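# Move yellow sponge from desk to counter behind shelving

## Task

Pick up the small yellow sponge on the desk and set it down on the counter that stands behind the shelving, without moving the stacked cartons. Only if the cartons cut off every route to the counter, place the sponge on the coffee table's top instead. The coffee table must be standing upright at the end, the robot must not topple or finish leaning, and the sponge must rest in place by itself, not held by the robot.

## Robot and tools

Robot: TidyBot++, a wheeled base 0.54 m long, 0.50 m wide and 0.38 m tall on four driven casters. It carries one seven-joint arm ending in a two-finger gripper. The shoulder sits 0.12 m ahead of the base centre at 0.68 m height. Cameras: base_camera (fixed on the base, looking forward and down) and wrist_camera (fisheye on the hand, looking where the fingers point).

Frames: the base frame has its origin on the floor below the base centre, x forward, y left, z up. hand_pose, the point between the finger pads, is reported in it; its z axis runs out along the fingers and the fingers close along its y axis. The odometry frame is the base frame as it was when the scene began. base_odometry heading is positive to the left, range -3.142 to 3.142; it counts wheel rotation, so slip shows as travel and drift builds up. base_tilt is in degrees, positive when leaning forward or right.

execute_actions: argument "actions" is a list holding one action or nothing (nothing just reports state and pictures). "cameras" picks images: base_camera, wrist_camera or all; omitted or null means all, [] means none. One action may contain:
- "base": exactly one relative move from where the base now is. translate_m: metres straight ahead (negative backs up), -2 to 2. strafe_m: metres sideways, left positive, -2 to 2. rotate_rad: turn in place, counter-clockwise from above positive, -6.3 to 6.3.
- "joints": absolute targets by name, radians. joint_1_rad (arm yaw, any angle; positive turns clockwise from above, opposite to rotate_rad); joint_2_rad shoulder -2.249 to 2.249; joint_3_rad any angle; joint_4_rad elbow -2.579 to 2.579; joint_5_rad any angle; joint_6_rad wrist -2.099 to 2.099; joint_7_rad any angle (hand pointing down: positive is counter-clockwise from above; at 1.57 fingers open left/right). gripper_pos is a unitless 0 (open, about 85 mm gap) to 1 (shut); gap is roughly 85 x (1 - gripper_pos) mm. Unbounded joints go the short way; for big turns step by less than half a revolution.
- "speeds": caps for that action only: translate_m and strafe_m 0.05 to 0.5 m/s, rotate_rad 0.1 to 1.57 rad/s (the top value is the default). A base move needing over 8.667 s is rejected; so is any call with a bad key or value. No action runs past 15 s. Joints left out may keep driving toward earlier targets.

Arm geometry: with joint_1_rad 0, joint_3_rad 3.14, joint_5_rad 0 (near the start) the arm moves in the base's x-z plane. Tilt from vertical (forward positive): upper arm (0.42 m) = joint_2_rad; forearm (0.31 m) = joint_2_rad - joint_4_rad; hand (0.31 m to hand point) = that minus joint_6_rad. Forward reach from the shoulder is the sum of length x sin(tilt), height the sum of length x cos(tilt). Straight-down hand reaches at most about 0.94 m above the floor, only near the base. Folded start: hand down, up to 0.08 m ahead of the base front, elbow up to 1.15 m high.

Results: base_status and joint_status per motion. "done" (base: wheels turned the commanded amount, possibly slipping or blocked short); "off_target" (rested away from target, may still push); "contact_stop"/"time_out" (target dropped, holds where it stopped). "joint command not followed" with a "cause:" line means the self-collision check rejected the arm targets (gripper still acts); "not_followed" joints may be retried with later actions. on_its_own lists uncommanded motion. motor_effort is percent of max, bracketed number the peak; readings carry offsets and noise. "ARM HIT" means the arm struck the base or itself. Gripper at 1: "done" means empty; "off_target" means something is gripped. Closed fingertips reach about 20 mm past hand_pose.

Accuracy: friction leaves joints a bit off; the hand lands a cm or two from plan. To correct, send each joint its previous command plus (desired minus read). Loads make the arm sag; never resend the read angle while holding something. Trust camera images over hand_pose.

Other tools: wait {"seconds": 0 to 10} lets time pass and returns state and images. zoom_image {"camera", "region": [x0,y0,x1,y1]} magnifies the most recent full image, at most 504x504 px, origin top-left. read_manual gives licence texts only. finished_scene {"scene": current scene number} ends the scene irreversibly and reports success; finish only when the sponge rests on its own.

Calibration: base_camera pinhole 644x364; wrist_camera fisheye 644x476; extrinsics map the base frame to the camera, wrist pose derived from joint readings so it is less exact.

Hazards: do not drive while the arm is snagged above about 0.8 m (tip-over); sideways force on a raised hand can lift wheels. A blocked base shoves hard until timeout. Torque sensor limits (104.5 N m joints 1-4, 51.3 N m joints 5-7) trigger a 10 s arm freeze; motors above 75 °C sag under load (MOTOR HOT warns from 60 °C). Avoid drops, slams, knocking the cartons or the coffee table over. The robot keeps executing its last command while you reply; an occasional outside nudge can move loose objects.

Each tool is called after "Request:" in YAML: its name, and indented under it one key for each argument.

## Session

Request:
execute_actions:
  actions:
    - {"joints":{"joint_1_rad":0.0,"joint_2_rad":-0.2,"joint_4_rad":-1.5,"joint_6_rad":-0.75}}

Scene clock: 2.30 s.
base_odometry: x=+0.000 y=+0.000 heading=+0.000 (m, m, rad; odometry frame)
base_tilt: forward=+0.2 right=-0.4 (deg)
base_status: not commanded
joint_positions: joint_1_rad=-0.023 joint_2_rad=-0.212 joint_3_rad=+3.175 joint_4_rad=-1.510 joint_5_rad=-0.014 joint_6_rad=-0.782 joint_7_rad=+1.588 gripper_pos=+0.000
joint_status: all done
motor_effort: joint_1_rad=+0(1) joint_2_rad=-12(11) joint_3_rad=-1(1) joint_4_rad=+20(21) joint_5_rad=+0(1) joint_6_rad=+7(8) joint_7_rad=+0(0) (%)
hand_pose: x=+0.6053 y=-0.0026 z=+1.0262 quat_wxyz=(-0.003, +0.862, +0.000, +0.506) (m; base frame)
pictures: base_camera, wrist_camera
camera_calibration (this result's frames):
wrist_camera: T_world_to_cam=[[0.000917336, -0.999997, 0.00235763, -0.00856033], [-0.477119, -0.00250965, -0.878835, 1.249], [0.878838, -0.000318682, -0.47712, 0.0943767], [0, 0, 0, 1]] pos_world=[0.512989, -0.00539566, 1.14272]
Images, in order (width x height): base_camera 644x364, wrist_camera 644x476.

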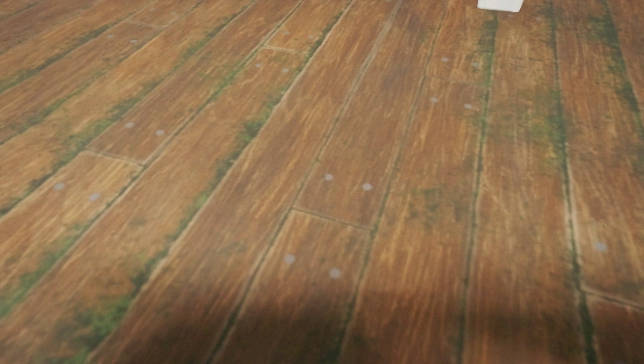

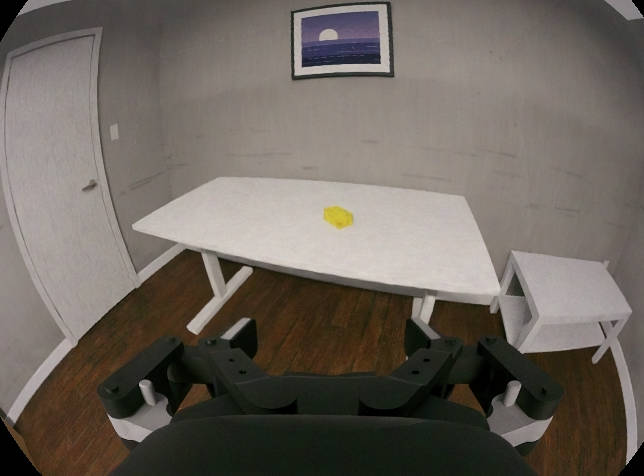

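Request:
execute_actions:
  actions:
    - {"base":{"translate_m":0.78},"joints":{"joint_2_rad":0.3,"joint_4_rad":-0.9,"joint_6_rad":-1.95}}

Scene clock: 6.27 s.
base_odometry: x=+0.780 y=-0.001 heading=+0.000 (m, m, rad; odometry frame)
base_tilt: forward=+0.2 right=-0.4 (deg)
base_status: done
joint_positions: joint_1_rad=-0.023 joint_2_rad=+0.301 joint_3_rad=+3.175 joint_4_rad=-0.913 joint_5_rad=-0.014 joint_6_rad=-1.919 joint_7_rad=+1.588 gripper_pos=+0.000
joint_status: all done
motor_effort: joint_1_rad=+0(0) joint_2_rad=-25(28) joint_3_rad=-1(1) joint_4_rad=+15(20) joint_5_rad=+0(0) joint_6_rad=+0(9) joint_7_rad=+0(0) (%)
hand_pose: x=+0.5413 y=+0.0035 z=+0.8820 quat_wxyz=(-0.002, +1.000, +0.006, +0.004) (m; base frame)
pictures: base_camera, wrist_camera
camera_calibration (this result's frames):
wrist_camera: T_world_to_cam=[[0.0188074, -0.99982, 0.00238582, -0.0117858], [-0.99962, -0.0188517, -0.0201174, 0.617234], [0.0201588, -0.00200656, -0.999795, 1.00758], [0, 0, 0, 1]] pos_world=[0.596909, 0.001874, 1.01982]
Images, in order (width x height): base_camera 644x364, wrist_camera 644x476.

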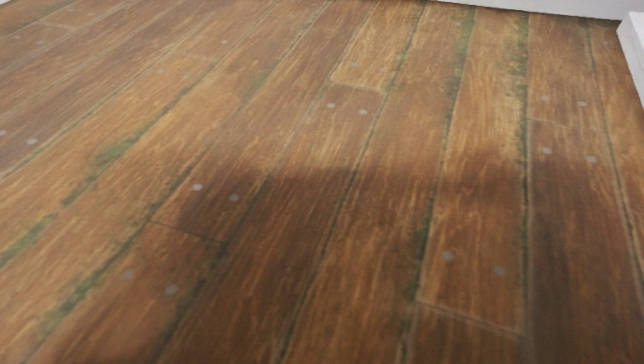

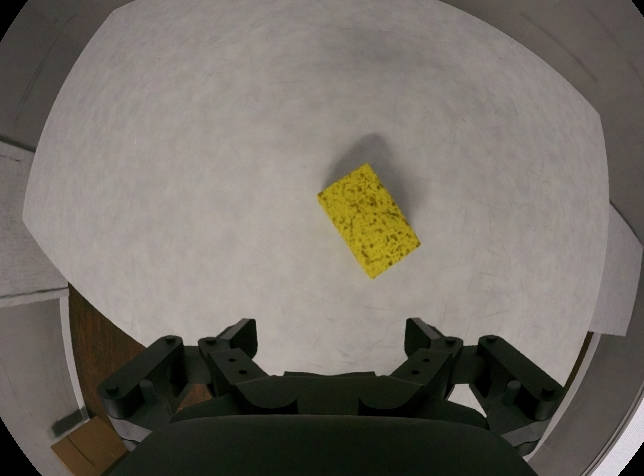

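Request:
execute_actions:
  actions:
    - {"joints":{"joint_1_rad":0.085,"joint_2_rad":0.468,"joint_4_rad":-0.855,"joint_6_rad":-1.785,"joint_7_rad":2.25}}
  cameras: ["wrist_camera"]

Scene clock: 8.80 s.
base_odometry: x=+0.780 y=-0.001 heading=+0.000 (m, m, rad; odometry frame)
base_tilt: forward=+0.2 right=-0.4 (deg)
base_status: not commanded
joint_positions: joint_1_rad=+0.067 joint_2_rad=+0.472 joint_3_rad=+3.175 joint_4_rad=-0.868 joint_5_rad=-0.014 joint_6_rad=-1.814 joint_7_rad=+2.224 gripper_pos=+0.000
joint_status: all done
motor_effort: joint_1_rad=+0(1) joint_2_rad=-31(35) joint_3_rad=-1(1) joint_4_rad=+16(18) joint_5_rad=+0(0) joint_6_rad=+1(0) joint_7_rad=+0(0) (%)
hand_pose: x=+0.6114 y=-0.0402 z=+0.8169 quat_wxyz=(-0.002, +0.961, +0.276, -0.006) (m; base frame)
pictures: wrist_camera
camera_calibration (this result's frames):
wrist_camera: T_world_to_cam=[[0.535764, -0.844368, -0.000738932, -0.363891], [-0.844368, -0.535763, -0.00132677, 0.554158], [0.00072439, 0.00133477, -0.999999, 0.953129], [0, 0, 0, 1]] pos_world=[0.662183, -0.0116327, 0.953595]
Images, in order (width x height): wrist_camera 644x476.

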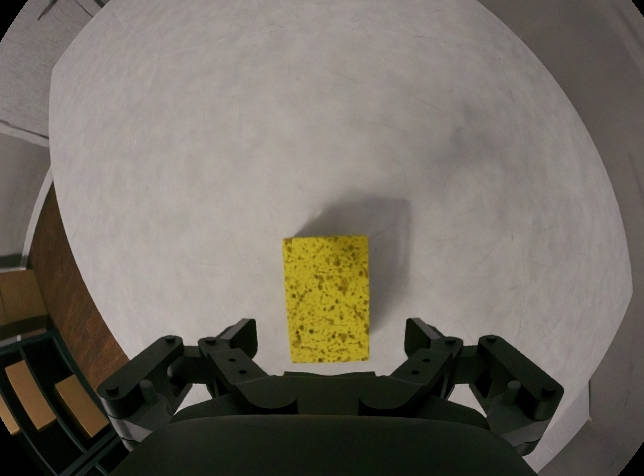

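Request:
execute_actions:
  actions:
    - {"joints":{"joint_2_rad":0.44,"joint_4_rad":-1.13,"joint_6_rad":-1.555}}
  cameras: ["wrist_camera"]

Scene clock: 10.53 s.
base_odometry: x=+0.780 y=-0.001 heading=+0.000 (m, m, rad; odometry frame)
base_tilt: forward=+0.2 right=-0.4 (deg)
base_status: not commanded
joint_positions: joint_1_rad=+0.067 joint_2_rad=+0.451 joint_3_rad=+3.175 joint_4_rad=-1.120 joint_5_rad=-0.014 joint_6_rad=-1.588 joint_7_rad=+2.224 gripper_pos=+0.000
joint_status: all done
motor_effort: joint_1_rad=+0(0) joint_2_rad=-30(33) joint_3_rad=-1(1) joint_4_rad=+16(17) joint_5_rad=+0(0) joint_6_rad=+1(1) joint_7_rad=+0(0) (%)
hand_pose: x=+0.6100 y=-0.0412 z=+0.7489 quat_wxyz=(-0.003, +0.962, +0.274, -0.008) (m; base frame)
pictures: wrist_camera
camera_calibration (this result's frames):
wrist_camera: T_world_to_cam=[[0.532728, -0.846272, -0.00493299, -0.359085], [-0.846274, -0.532743, 0.0024347, 0.550808], [-0.00468843, 0.00287763, -0.999985, 0.888568], [0, 0, 0, 1]] pos_world=[0.661595, -0.0130018, 0.885443]
Images, in order (width x height): wrist_camera 644x476.

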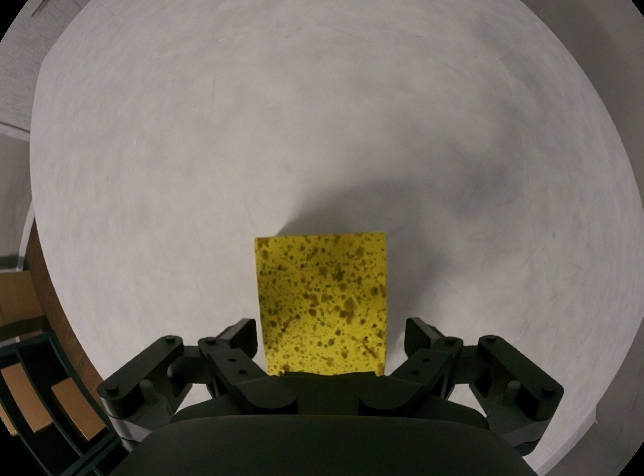

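Request:
execute_actions:
  actions:
    - {"joints":{"gripper_pos":1.0}}
  cameras: ["wrist_camera"]

Request:
execute_actions:
  actions:
    - {"joints":{"joint_2_rad":0.2,"joint_4_rad":-1.0,"joint_6_rad":-1.7,"gripper_pos":1.0}}
  cameras: ["wrist_camera"]

Scene clock: 11.87 s.
base_odometry: x=+0.780 y=-0.001 heading=+0.000 (m, m, rad; odometry frame)
base_tilt: forward=+0.2 right=-0.4 (deg)
base_status: not commanded
joint_positions: joint_1_rad=+0.067 joint_2_rad=+0.441 joint_3_rad=+3.175 joint_4_rad=-1.122 joint_5_rad=-0.014 joint_6_rad=-1.588 joint_7_rad=+2.224 gripper_pos=+0.406
joint_status: gripper_pos off_target (ended at +0.406, target +1.000)
motor_effort: joint_1_rad=+0(0) joint_2_rad=-30(31) joint_3_rad=-1(1) joint_4_rad=+16(17) joint_5_rad=-1(0) joint_6_rad=+0(1) joint_7_rad=+0(0) (%)
hand_pose: x=+0.6087 y=-0.0411 z=+0.7535 quat_wxyz=(-0.002, +0.962, +0.274, -0.004) (m; base frame)
pictures: wrist_camera
camera_calibration (this result's frames):
wrist_camera: T_world_to_cam=[[0.532723, -0.846289, 0.000108328, -0.362093], [-0.84628, -0.532718, -0.00459046, 0.555054], [0.00394257, 0.00235377, -0.999989, 0.887799], [0, 0, 0, 1]] pos_world=[0.659126, -0.0128373, 0.890377]
Images, in order (width x height): wrist_camera 644x476.

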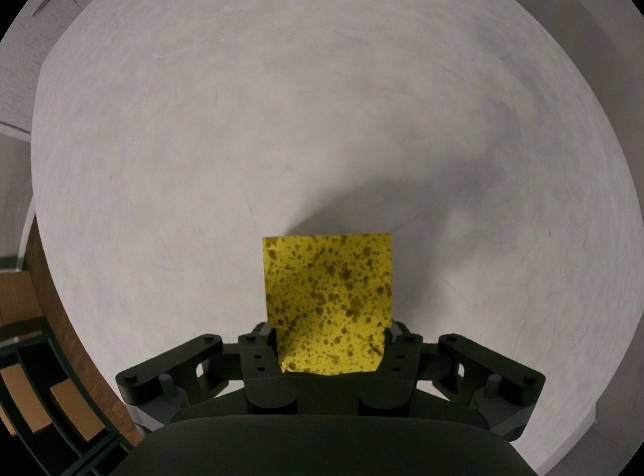

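Scene clock: 13.50 s.
base_odometry: x=+0.780 y=-0.001 heading=+0.000 (m, m, rad; odometry frame)
base_tilt: forward=+0.2 right=-0.4 (deg)
base_status: not commanded
joint_positions: joint_1_rad=+0.067 joint_2_rad=+0.198 joint_3_rad=+3.175 joint_4_rad=-1.004 joint_5_rad=-0.014 joint_6_rad=-1.669 joint_7_rad=+2.224 gripper_pos=+0.406
joint_status: gripper_pos off_target (ended at +0.406, target +1.000); the others done
motor_effort: joint_1_rad=+0(0) joint_2_rad=-23(33) joint_3_rad=-1(1) joint_4_rad=+17(18) joint_5_rad=+0(1) joint_6_rad=+3(3) joint_7_rad=+0(0) (%)
hand_pose: x=+0.5769 y=-0.0387 z=+0.9074 quat_wxyz=(+0.046, +0.953, +0.273, +0.127) (m; base frame)
pictures: wrist_camera
camera_calibration (this result's frames):
wrist_camera: T_world_to_cam=[[0.511091, -0.843837, 0.163479, -0.478821], [-0.813098, -0.536322, -0.226339, 0.712041], [0.278671, -0.0172446, -0.960232, 0.846589], [0, 0, 0, 1]] pos_world=[0.587761, -0.00756447, 1.05236]
Images, in order (width x height): wrist_camera 644x476.

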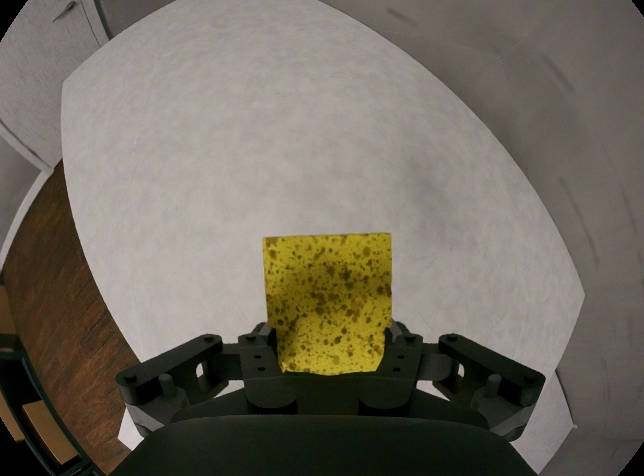

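Request:
execute_actions:
  actions:
    - {"base":{"rotate_rad":2.84},"joints":{"joint_1_rad":0.0,"joint_2_rad":-0.2,"joint_4_rad":-1.5,"joint_6_rad":-1.3,"joint_7_rad":1.54,"gripper_pos":1.0}}

Scene clock: 17.03 s.
base_odometry: x=+0.781 y=-0.001 heading=+2.839 (m, m, rad; odometry frame)
base_tilt: forward=+0.2 right=-0.4 (deg)
base_status: done
joint_positions: joint_1_rad=+0.016 joint_2_rad=-0.188 joint_3_rad=+3.175 joint_4_rad=-1.488 joint_5_rad=-0.014 joint_6_rad=-1.329 joint_7_rad=+1.574 gripper_pos=+0.406
joint_status: gripper_pos off_target (ended at +0.406, target +1.000); the others done
motor_effort: joint_1_rad=+0(4) joint_2_rad=-10(23) joint_3_rad=-1(3) joint_4_rad=+18(18) joint_5_rad=+0(2) joint_6_rad=+5(5) joint_7_rad=+0(0) (%)
hand_pose: x=+0.4962 y=-0.0143 z=+0.9080 quat_wxyz=(-0.003, +0.967, -0.023, +0.253) (m; base frame)
pictures: base_camera, wrist_camera
camera_calibration (this result's frames):
wrist_camera: T_world_to_cam=[[-0.0395316, -0.999164, -0.0104305, 0.011826], [-0.864874, 0.0394427, -0.500437, 0.94244], [0.50043, -0.010762, -0.86571, 0.674299], [0, 0, 0, 1]] pos_world=[0.478119, -0.0180994, 1.0555]
Images, in order (width x height): base_camera 644x364, wrist_camera 644x476.

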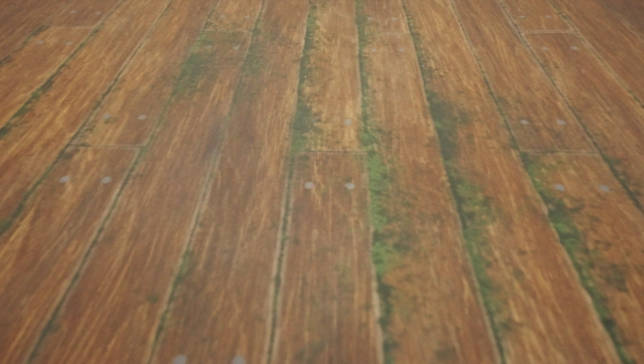

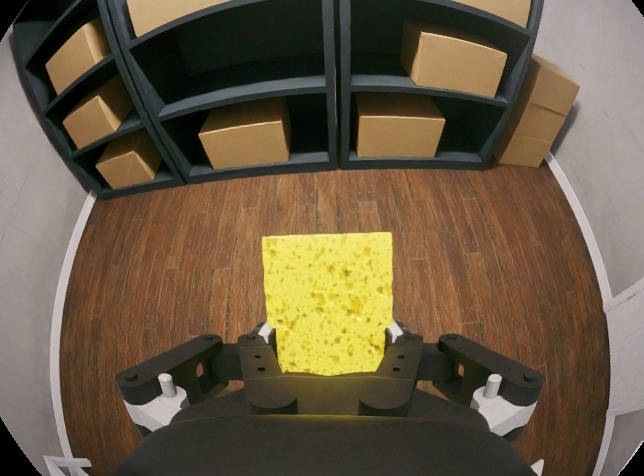

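Request:
zoom_image:
  camera: "wrist_camera"
  region: [430, 0, 644, 320]

Request:
zoom_image:
  camera: "wrist_camera"
  region: [0, 0, 220, 320]

Region (430, 0, 644, 320) of wrist_camera's 644x476 image, scaled by 1.575; it fills the left 337 columns of this view, and the rest is white.

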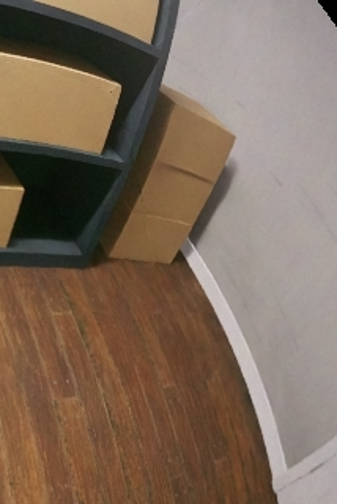

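Region (0, 0, 220, 320) of wrist_camera's 644x476 image, scaled by 1.575; it fills the left 346 columns of this view, and the rest is white.

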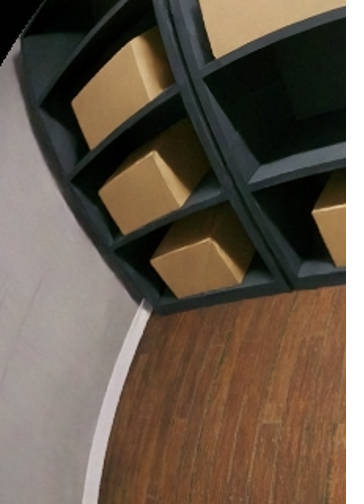

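Request:
execute_actions:
  actions:
    - {"base":{"rotate_rad":1.52},"joints":{"joint_1_rad":-1.2,"gripper_pos":1.0}}

Scene clock: 22.70 s.
base_odometry: x=+0.781 y=-0.001 heading=-1.924 (m, m, rad; odometry frame)
base_tilt: forward=+0.2 right=-0.4 (deg)
base_status: done
joint_positions: joint_1_rad=-1.180 joint_2_rad=-0.189 joint_3_rad=+3.175 joint_4_rad=-1.488 joint_5_rad=-0.014 joint_6_rad=-1.323 joint_7_rad=+1.574 gripper_pos=+0.406
joint_status: gripper_pos off_target (ended at +0.406, target +1.000); the others done
motor_effort: joint_1_rad=+0(2) joint_2_rad=-11(15) joint_3_rad=+0(3) joint_4_rad=+18(18) joint_5_rad=+0(1) joint_6_rad=+5(5) joint_7_rad=+0(0) (%)
hand_pose: x=+0.2710 y=+0.3471 z=+0.9095 quat_wxyz=(-0.148, +0.811, +0.525, +0.211) (m; base frame)
pictures: base_camera, wrist_camera
camera_calibration (this result's frames):
wrist_camera: T_world_to_cam=[[0.915314, -0.402605, -0.0104214, -0.101811], [-0.351824, -0.786736, -0.507214, 0.888108], [0.196008, 0.467927, -0.861757, 0.704881], [0, 0, 0, 1]] pos_world=[0.267485, 0.327883, 1.05684]
Images, in order (width x height): base_camera 644x364, wrist_camera 644x476.

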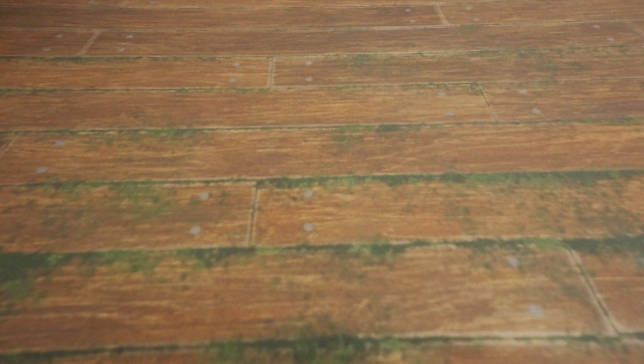

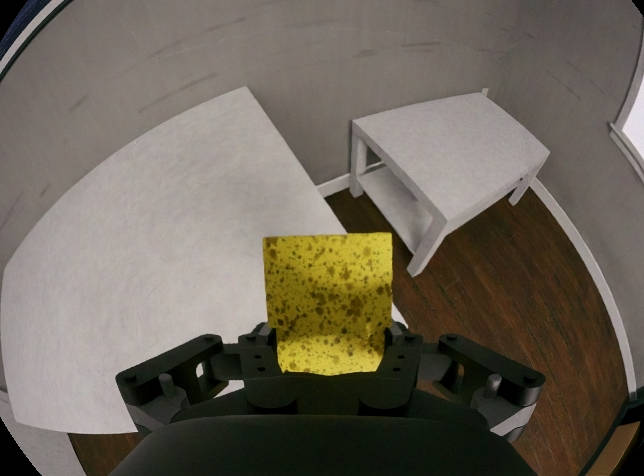

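Request:
execute_actions:
  actions:
    - {"base":{"translate_m":1.03},"joints":{"joint_1_rad":-1.58,"gripper_pos":1.0}}

Scene clock: 26.60 s.
base_odometry: x=+0.426 y=-0.968 heading=-1.923 (m, m, rad; odometry frame)
base_tilt: forward=+0.2 right=-0.5 (deg)
base_status: done
joint_positions: joint_1_rad=-1.560 joint_2_rad=-0.193 joint_3_rad=+3.175 joint_4_rad=-1.488 joint_5_rad=-0.014 joint_6_rad=-1.323 joint_7_rad=+1.574 gripper_pos=+0.406
joint_status: gripper_pos off_target (ended at +0.406, target +1.000); the others done
motor_effort: joint_1_rad=+0(2) joint_2_rad=-10(11) joint_3_rad=-1(1) joint_4_rad=+18(19) joint_5_rad=-1(1) joint_6_rad=+5(5) joint_7_rad=+0(0) (%)
hand_pose: x=+0.1313 y=+0.3779 z=+0.9109 quat_wxyz=(-0.186, +0.697, +0.669, +0.180) (m; base frame)
pictures: base_camera, wrist_camera
camera_calibration (this result's frames):
wrist_camera: T_world_to_cam=[[0.999361, -0.0341736, -0.010514, -0.111749], [-0.0347512, -0.859206, -0.510448, 0.852537], [0.00841019, 0.510487, -0.859844, 0.725917], [0, 0, 0, 1]] pos_world=[0.1352, 0.358115, 1.05818]
Images, in order (width x height): base_camera 644x364, wrist_camera 644x476.

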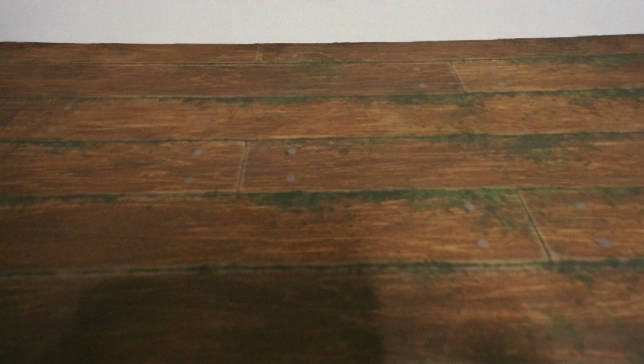

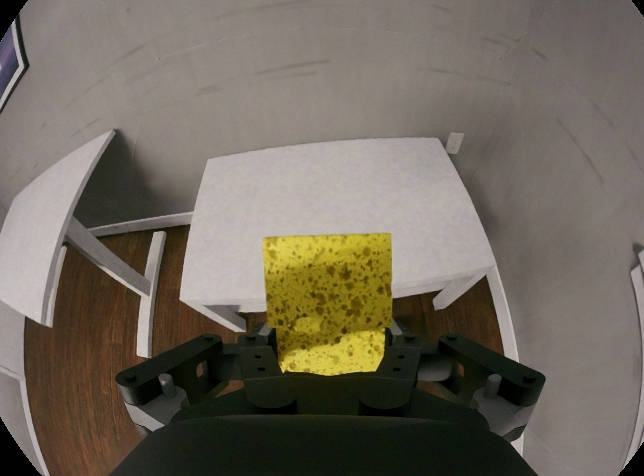

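Request:
execute_actions:
  actions:
    - {"base":{"strafe_m":0.22},"joints":{"joint_2_rad":0.74,"joint_4_rad":-1.5,"joint_6_rad":-0.86,"gripper_pos":1.0}}

Scene clock: 29.47 s.
base_odometry: x=+0.632 y=-1.044 heading=-1.924 (m, m, rad; odometry frame)
base_tilt: forward=+0.2 right=-0.5 (deg)
base_status: done
joint_positions: joint_1_rad=-1.560 joint_2_rad=+0.740 joint_3_rad=+3.175 joint_4_rad=-1.491 joint_5_rad=-0.014 joint_6_rad=-0.894 joint_7_rad=+1.574 gripper_pos=+0.406
joint_status: gripper_pos off_target (ended at +0.406, target +1.000); the others done
motor_effort: joint_1_rad=+0(1) joint_2_rad=-36(38) joint_3_rad=-1(1) joint_4_rad=+13(19) joint_5_rad=+1(1) joint_6_rad=+1(6) joint_7_rad=+0(0) (%)
hand_pose: x=+0.1376 y=+0.5370 z=+0.4881 quat_wxyz=(-0.002, +0.721, +0.693, +0.010) (m; base frame)
pictures: base_camera, wrist_camera
camera_calibration (this result's frames):
wrist_camera: T_world_to_cam=[[0.999258, -0.0344911, 0.0171692, -0.130331], [-0.0339984, -0.999024, -0.0282077, 0.613291], [0.0181254, 0.027603, -0.999455, 0.607206], [0, 0, 0, 1]] pos_world=[0.14008, 0.591436, 0.626413]
Images, in order (width x height): base_camera 644x364, wrist_camera 644x476.

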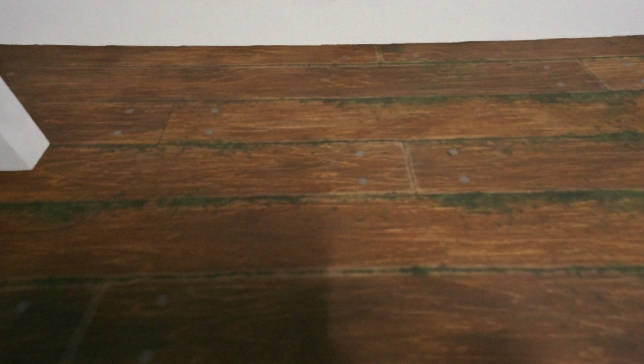

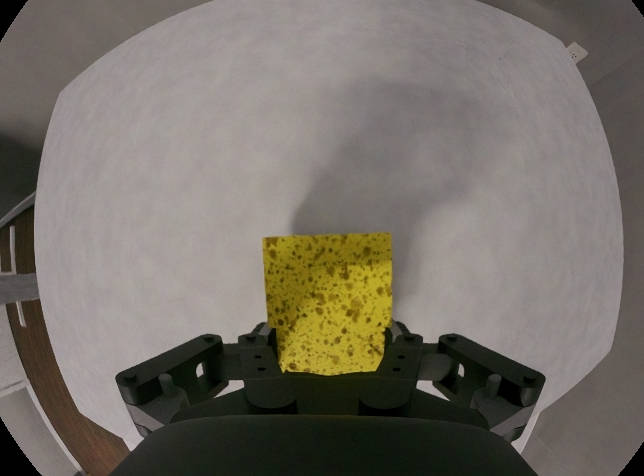

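Request:
execute_actions:
  actions:
    - {"joints":{"joint_2_rad":0.81,"joint_6_rad":-0.79,"gripper_pos":1.0}}
  cameras: ["wrist_camera"]

Scene clock: 30.87 s.
base_odometry: x=+0.632 y=-1.044 heading=-1.924 (m, m, rad; odometry frame)
base_tilt: forward=+0.2 right=-0.5 (deg)
base_status: not commanded
joint_positions: joint_1_rad=-1.560 joint_2_rad=+0.755 joint_3_rad=+3.175 joint_4_rad=-1.491 joint_5_rad=-0.014 joint_6_rad=-0.842 joint_7_rad=+1.574 gripper_pos=+0.406
joint_status: joint_2_rad off_target (ended at +0.755, target +0.810); gripper_pos off_target (ended at +0.406, target +1.000); the others done
motor_effort: joint_1_rad=+0(1) joint_2_rad=-26(36) joint_3_rad=+0(1) joint_4_rad=+9(13) joint_5_rad=+0(0) joint_6_rad=+4(9) joint_7_rad=+0(0) (%)
hand_pose: x=+0.1382 y=+0.5505 z=+0.4808 quat_wxyz=(-0.014, +0.721, +0.693, +0.024) (m; base frame)
pictures: wrist_camera
camera_calibration (this result's frames):
wrist_camera: T_world_to_cam=[[0.999243, -0.0344929, 0.0180146, -0.1308], [-0.0332391, -0.99728, -0.0657905, 0.643518], [0.0202349, 0.0651419, -0.997671, 0.577676], [0, 0, 0, 1]] pos_world=[0.140402, 0.599625, 0.621024]
Images, in order (width x height): wrist_camera 644x476.

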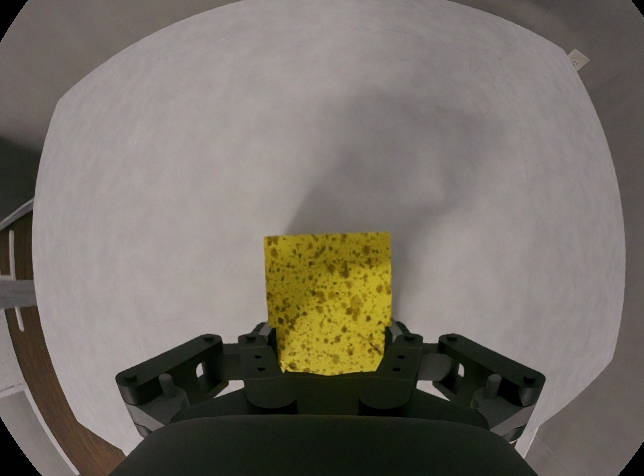

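Request:
execute_actions:
  actions:
    - {"joints":{"joint_2_rad":0.75,"gripper_pos":0.0}}
  cameras: ["wrist_camera"]

Request:
execute_actions:
  actions:
    - {"joints":{"joint_2_rad":0.4,"joint_6_rad":-0.9}}
  cameras: ["wrist_camera"]

Scene clock: 32.17 s.
base_odometry: x=+0.632 y=-1.044 heading=-1.924 (m, m, rad; odometry frame)
base_tilt: forward=+0.2 right=-0.5 (deg)
base_status: not commanded
joint_positions: joint_1_rad=-1.560 joint_2_rad=+0.751 joint_3_rad=+3.175 joint_4_rad=-1.491 joint_5_rad=-0.014 joint_6_rad=-0.825 joint_7_rad=+1.574 gripper_pos=+0.000
joint_status: all done
motor_effort: joint_1_rad=+0(0) joint_2_rad=-36(37) joint_3_rad=-1(0) joint_4_rad=+13(14) joint_5_rad=+0(0) joint_6_rad=+1(6) joint_7_rad=+0(0) (%)
hand_pose: x=+0.1385 y=+0.5567 z=+0.4833 quat_wxyz=(-0.022, +0.721, +0.692, +0.031) (m; base frame)
pictures: wrist_camera
camera_calibration (this result's frames):
wrist_camera: T_world_to_cam=[[0.999235, -0.0346654, 0.0180849, -0.130809], [-0.0329645, -0.995653, -0.087113, 0.659316], [0.0210261, 0.0864502, -0.996034, 0.567002], [0, 0, 0, 1]] pos_world=[0.140521, 0.602898, 0.624554]
Images, in order (width x height): wrist_camera 644x476.

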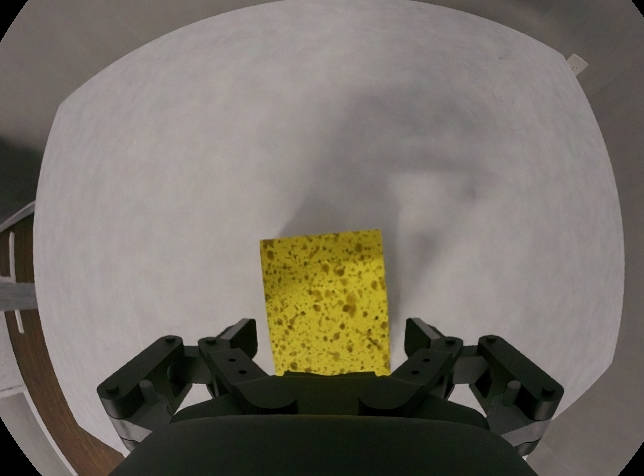

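Scene clock: 33.83 s.
base_odometry: x=+0.632 y=-1.044 heading=-1.924 (m, m, rad; odometry frame)
base_tilt: forward=+0.2 right=-0.5 (deg)
base_status: not commanded
joint_positions: joint_1_rad=-1.560 joint_2_rad=+0.397 joint_3_rad=+3.175 joint_4_rad=-1.491 joint_5_rad=-0.014 joint_6_rad=-0.865 joint_7_rad=+1.574 gripper_pos=+0.000
joint_status: all done
motor_effort: joint_1_rad=+0(0) joint_2_rad=-30(39) joint_3_rad=-1(1) joint_4_rad=+17(18) joint_5_rad=+0(1) joint_6_rad=+4(4) joint_7_rad=+0(0) (%)
hand_pose: x=+0.1383 y=+0.5792 z=+0.6833 quat_wxyz=(-0.133, +0.708, +0.679, +0.139) (m; base frame)
pictures: wrist_camera
camera_calibration (this result's frames):
wrist_camera: T_world_to_cam=[[0.999202, -0.0390711, 0.00829313, -0.124216], [-0.0327686, -0.920611, -0.389103, 0.861915], [0.0228374, 0.388521, -0.921157, 0.53788], [0, 0, 0, 1]] pos_world=[0.140077, 0.579658, 0.831876]
Images, in order (width x height): wrist_camera 644x476.

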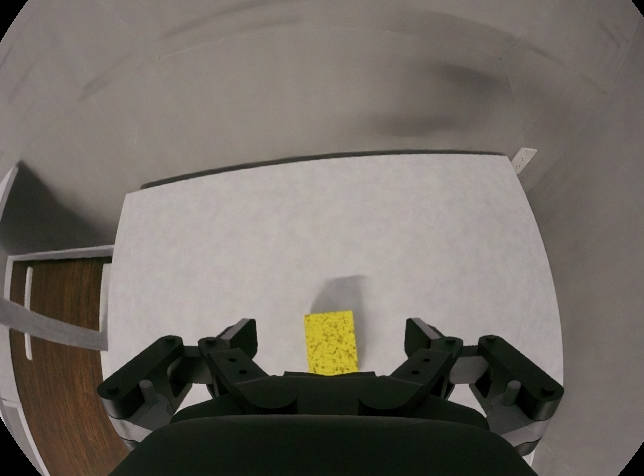

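The stacked cartons fill the gap at one end of the shelving and the other end sits against the wall. The sponge is therefore on the coffee table, which is upright, and the hand is clear of it.

Request:
finished_scene:
  scene: 2

The scene is finished: the task was done.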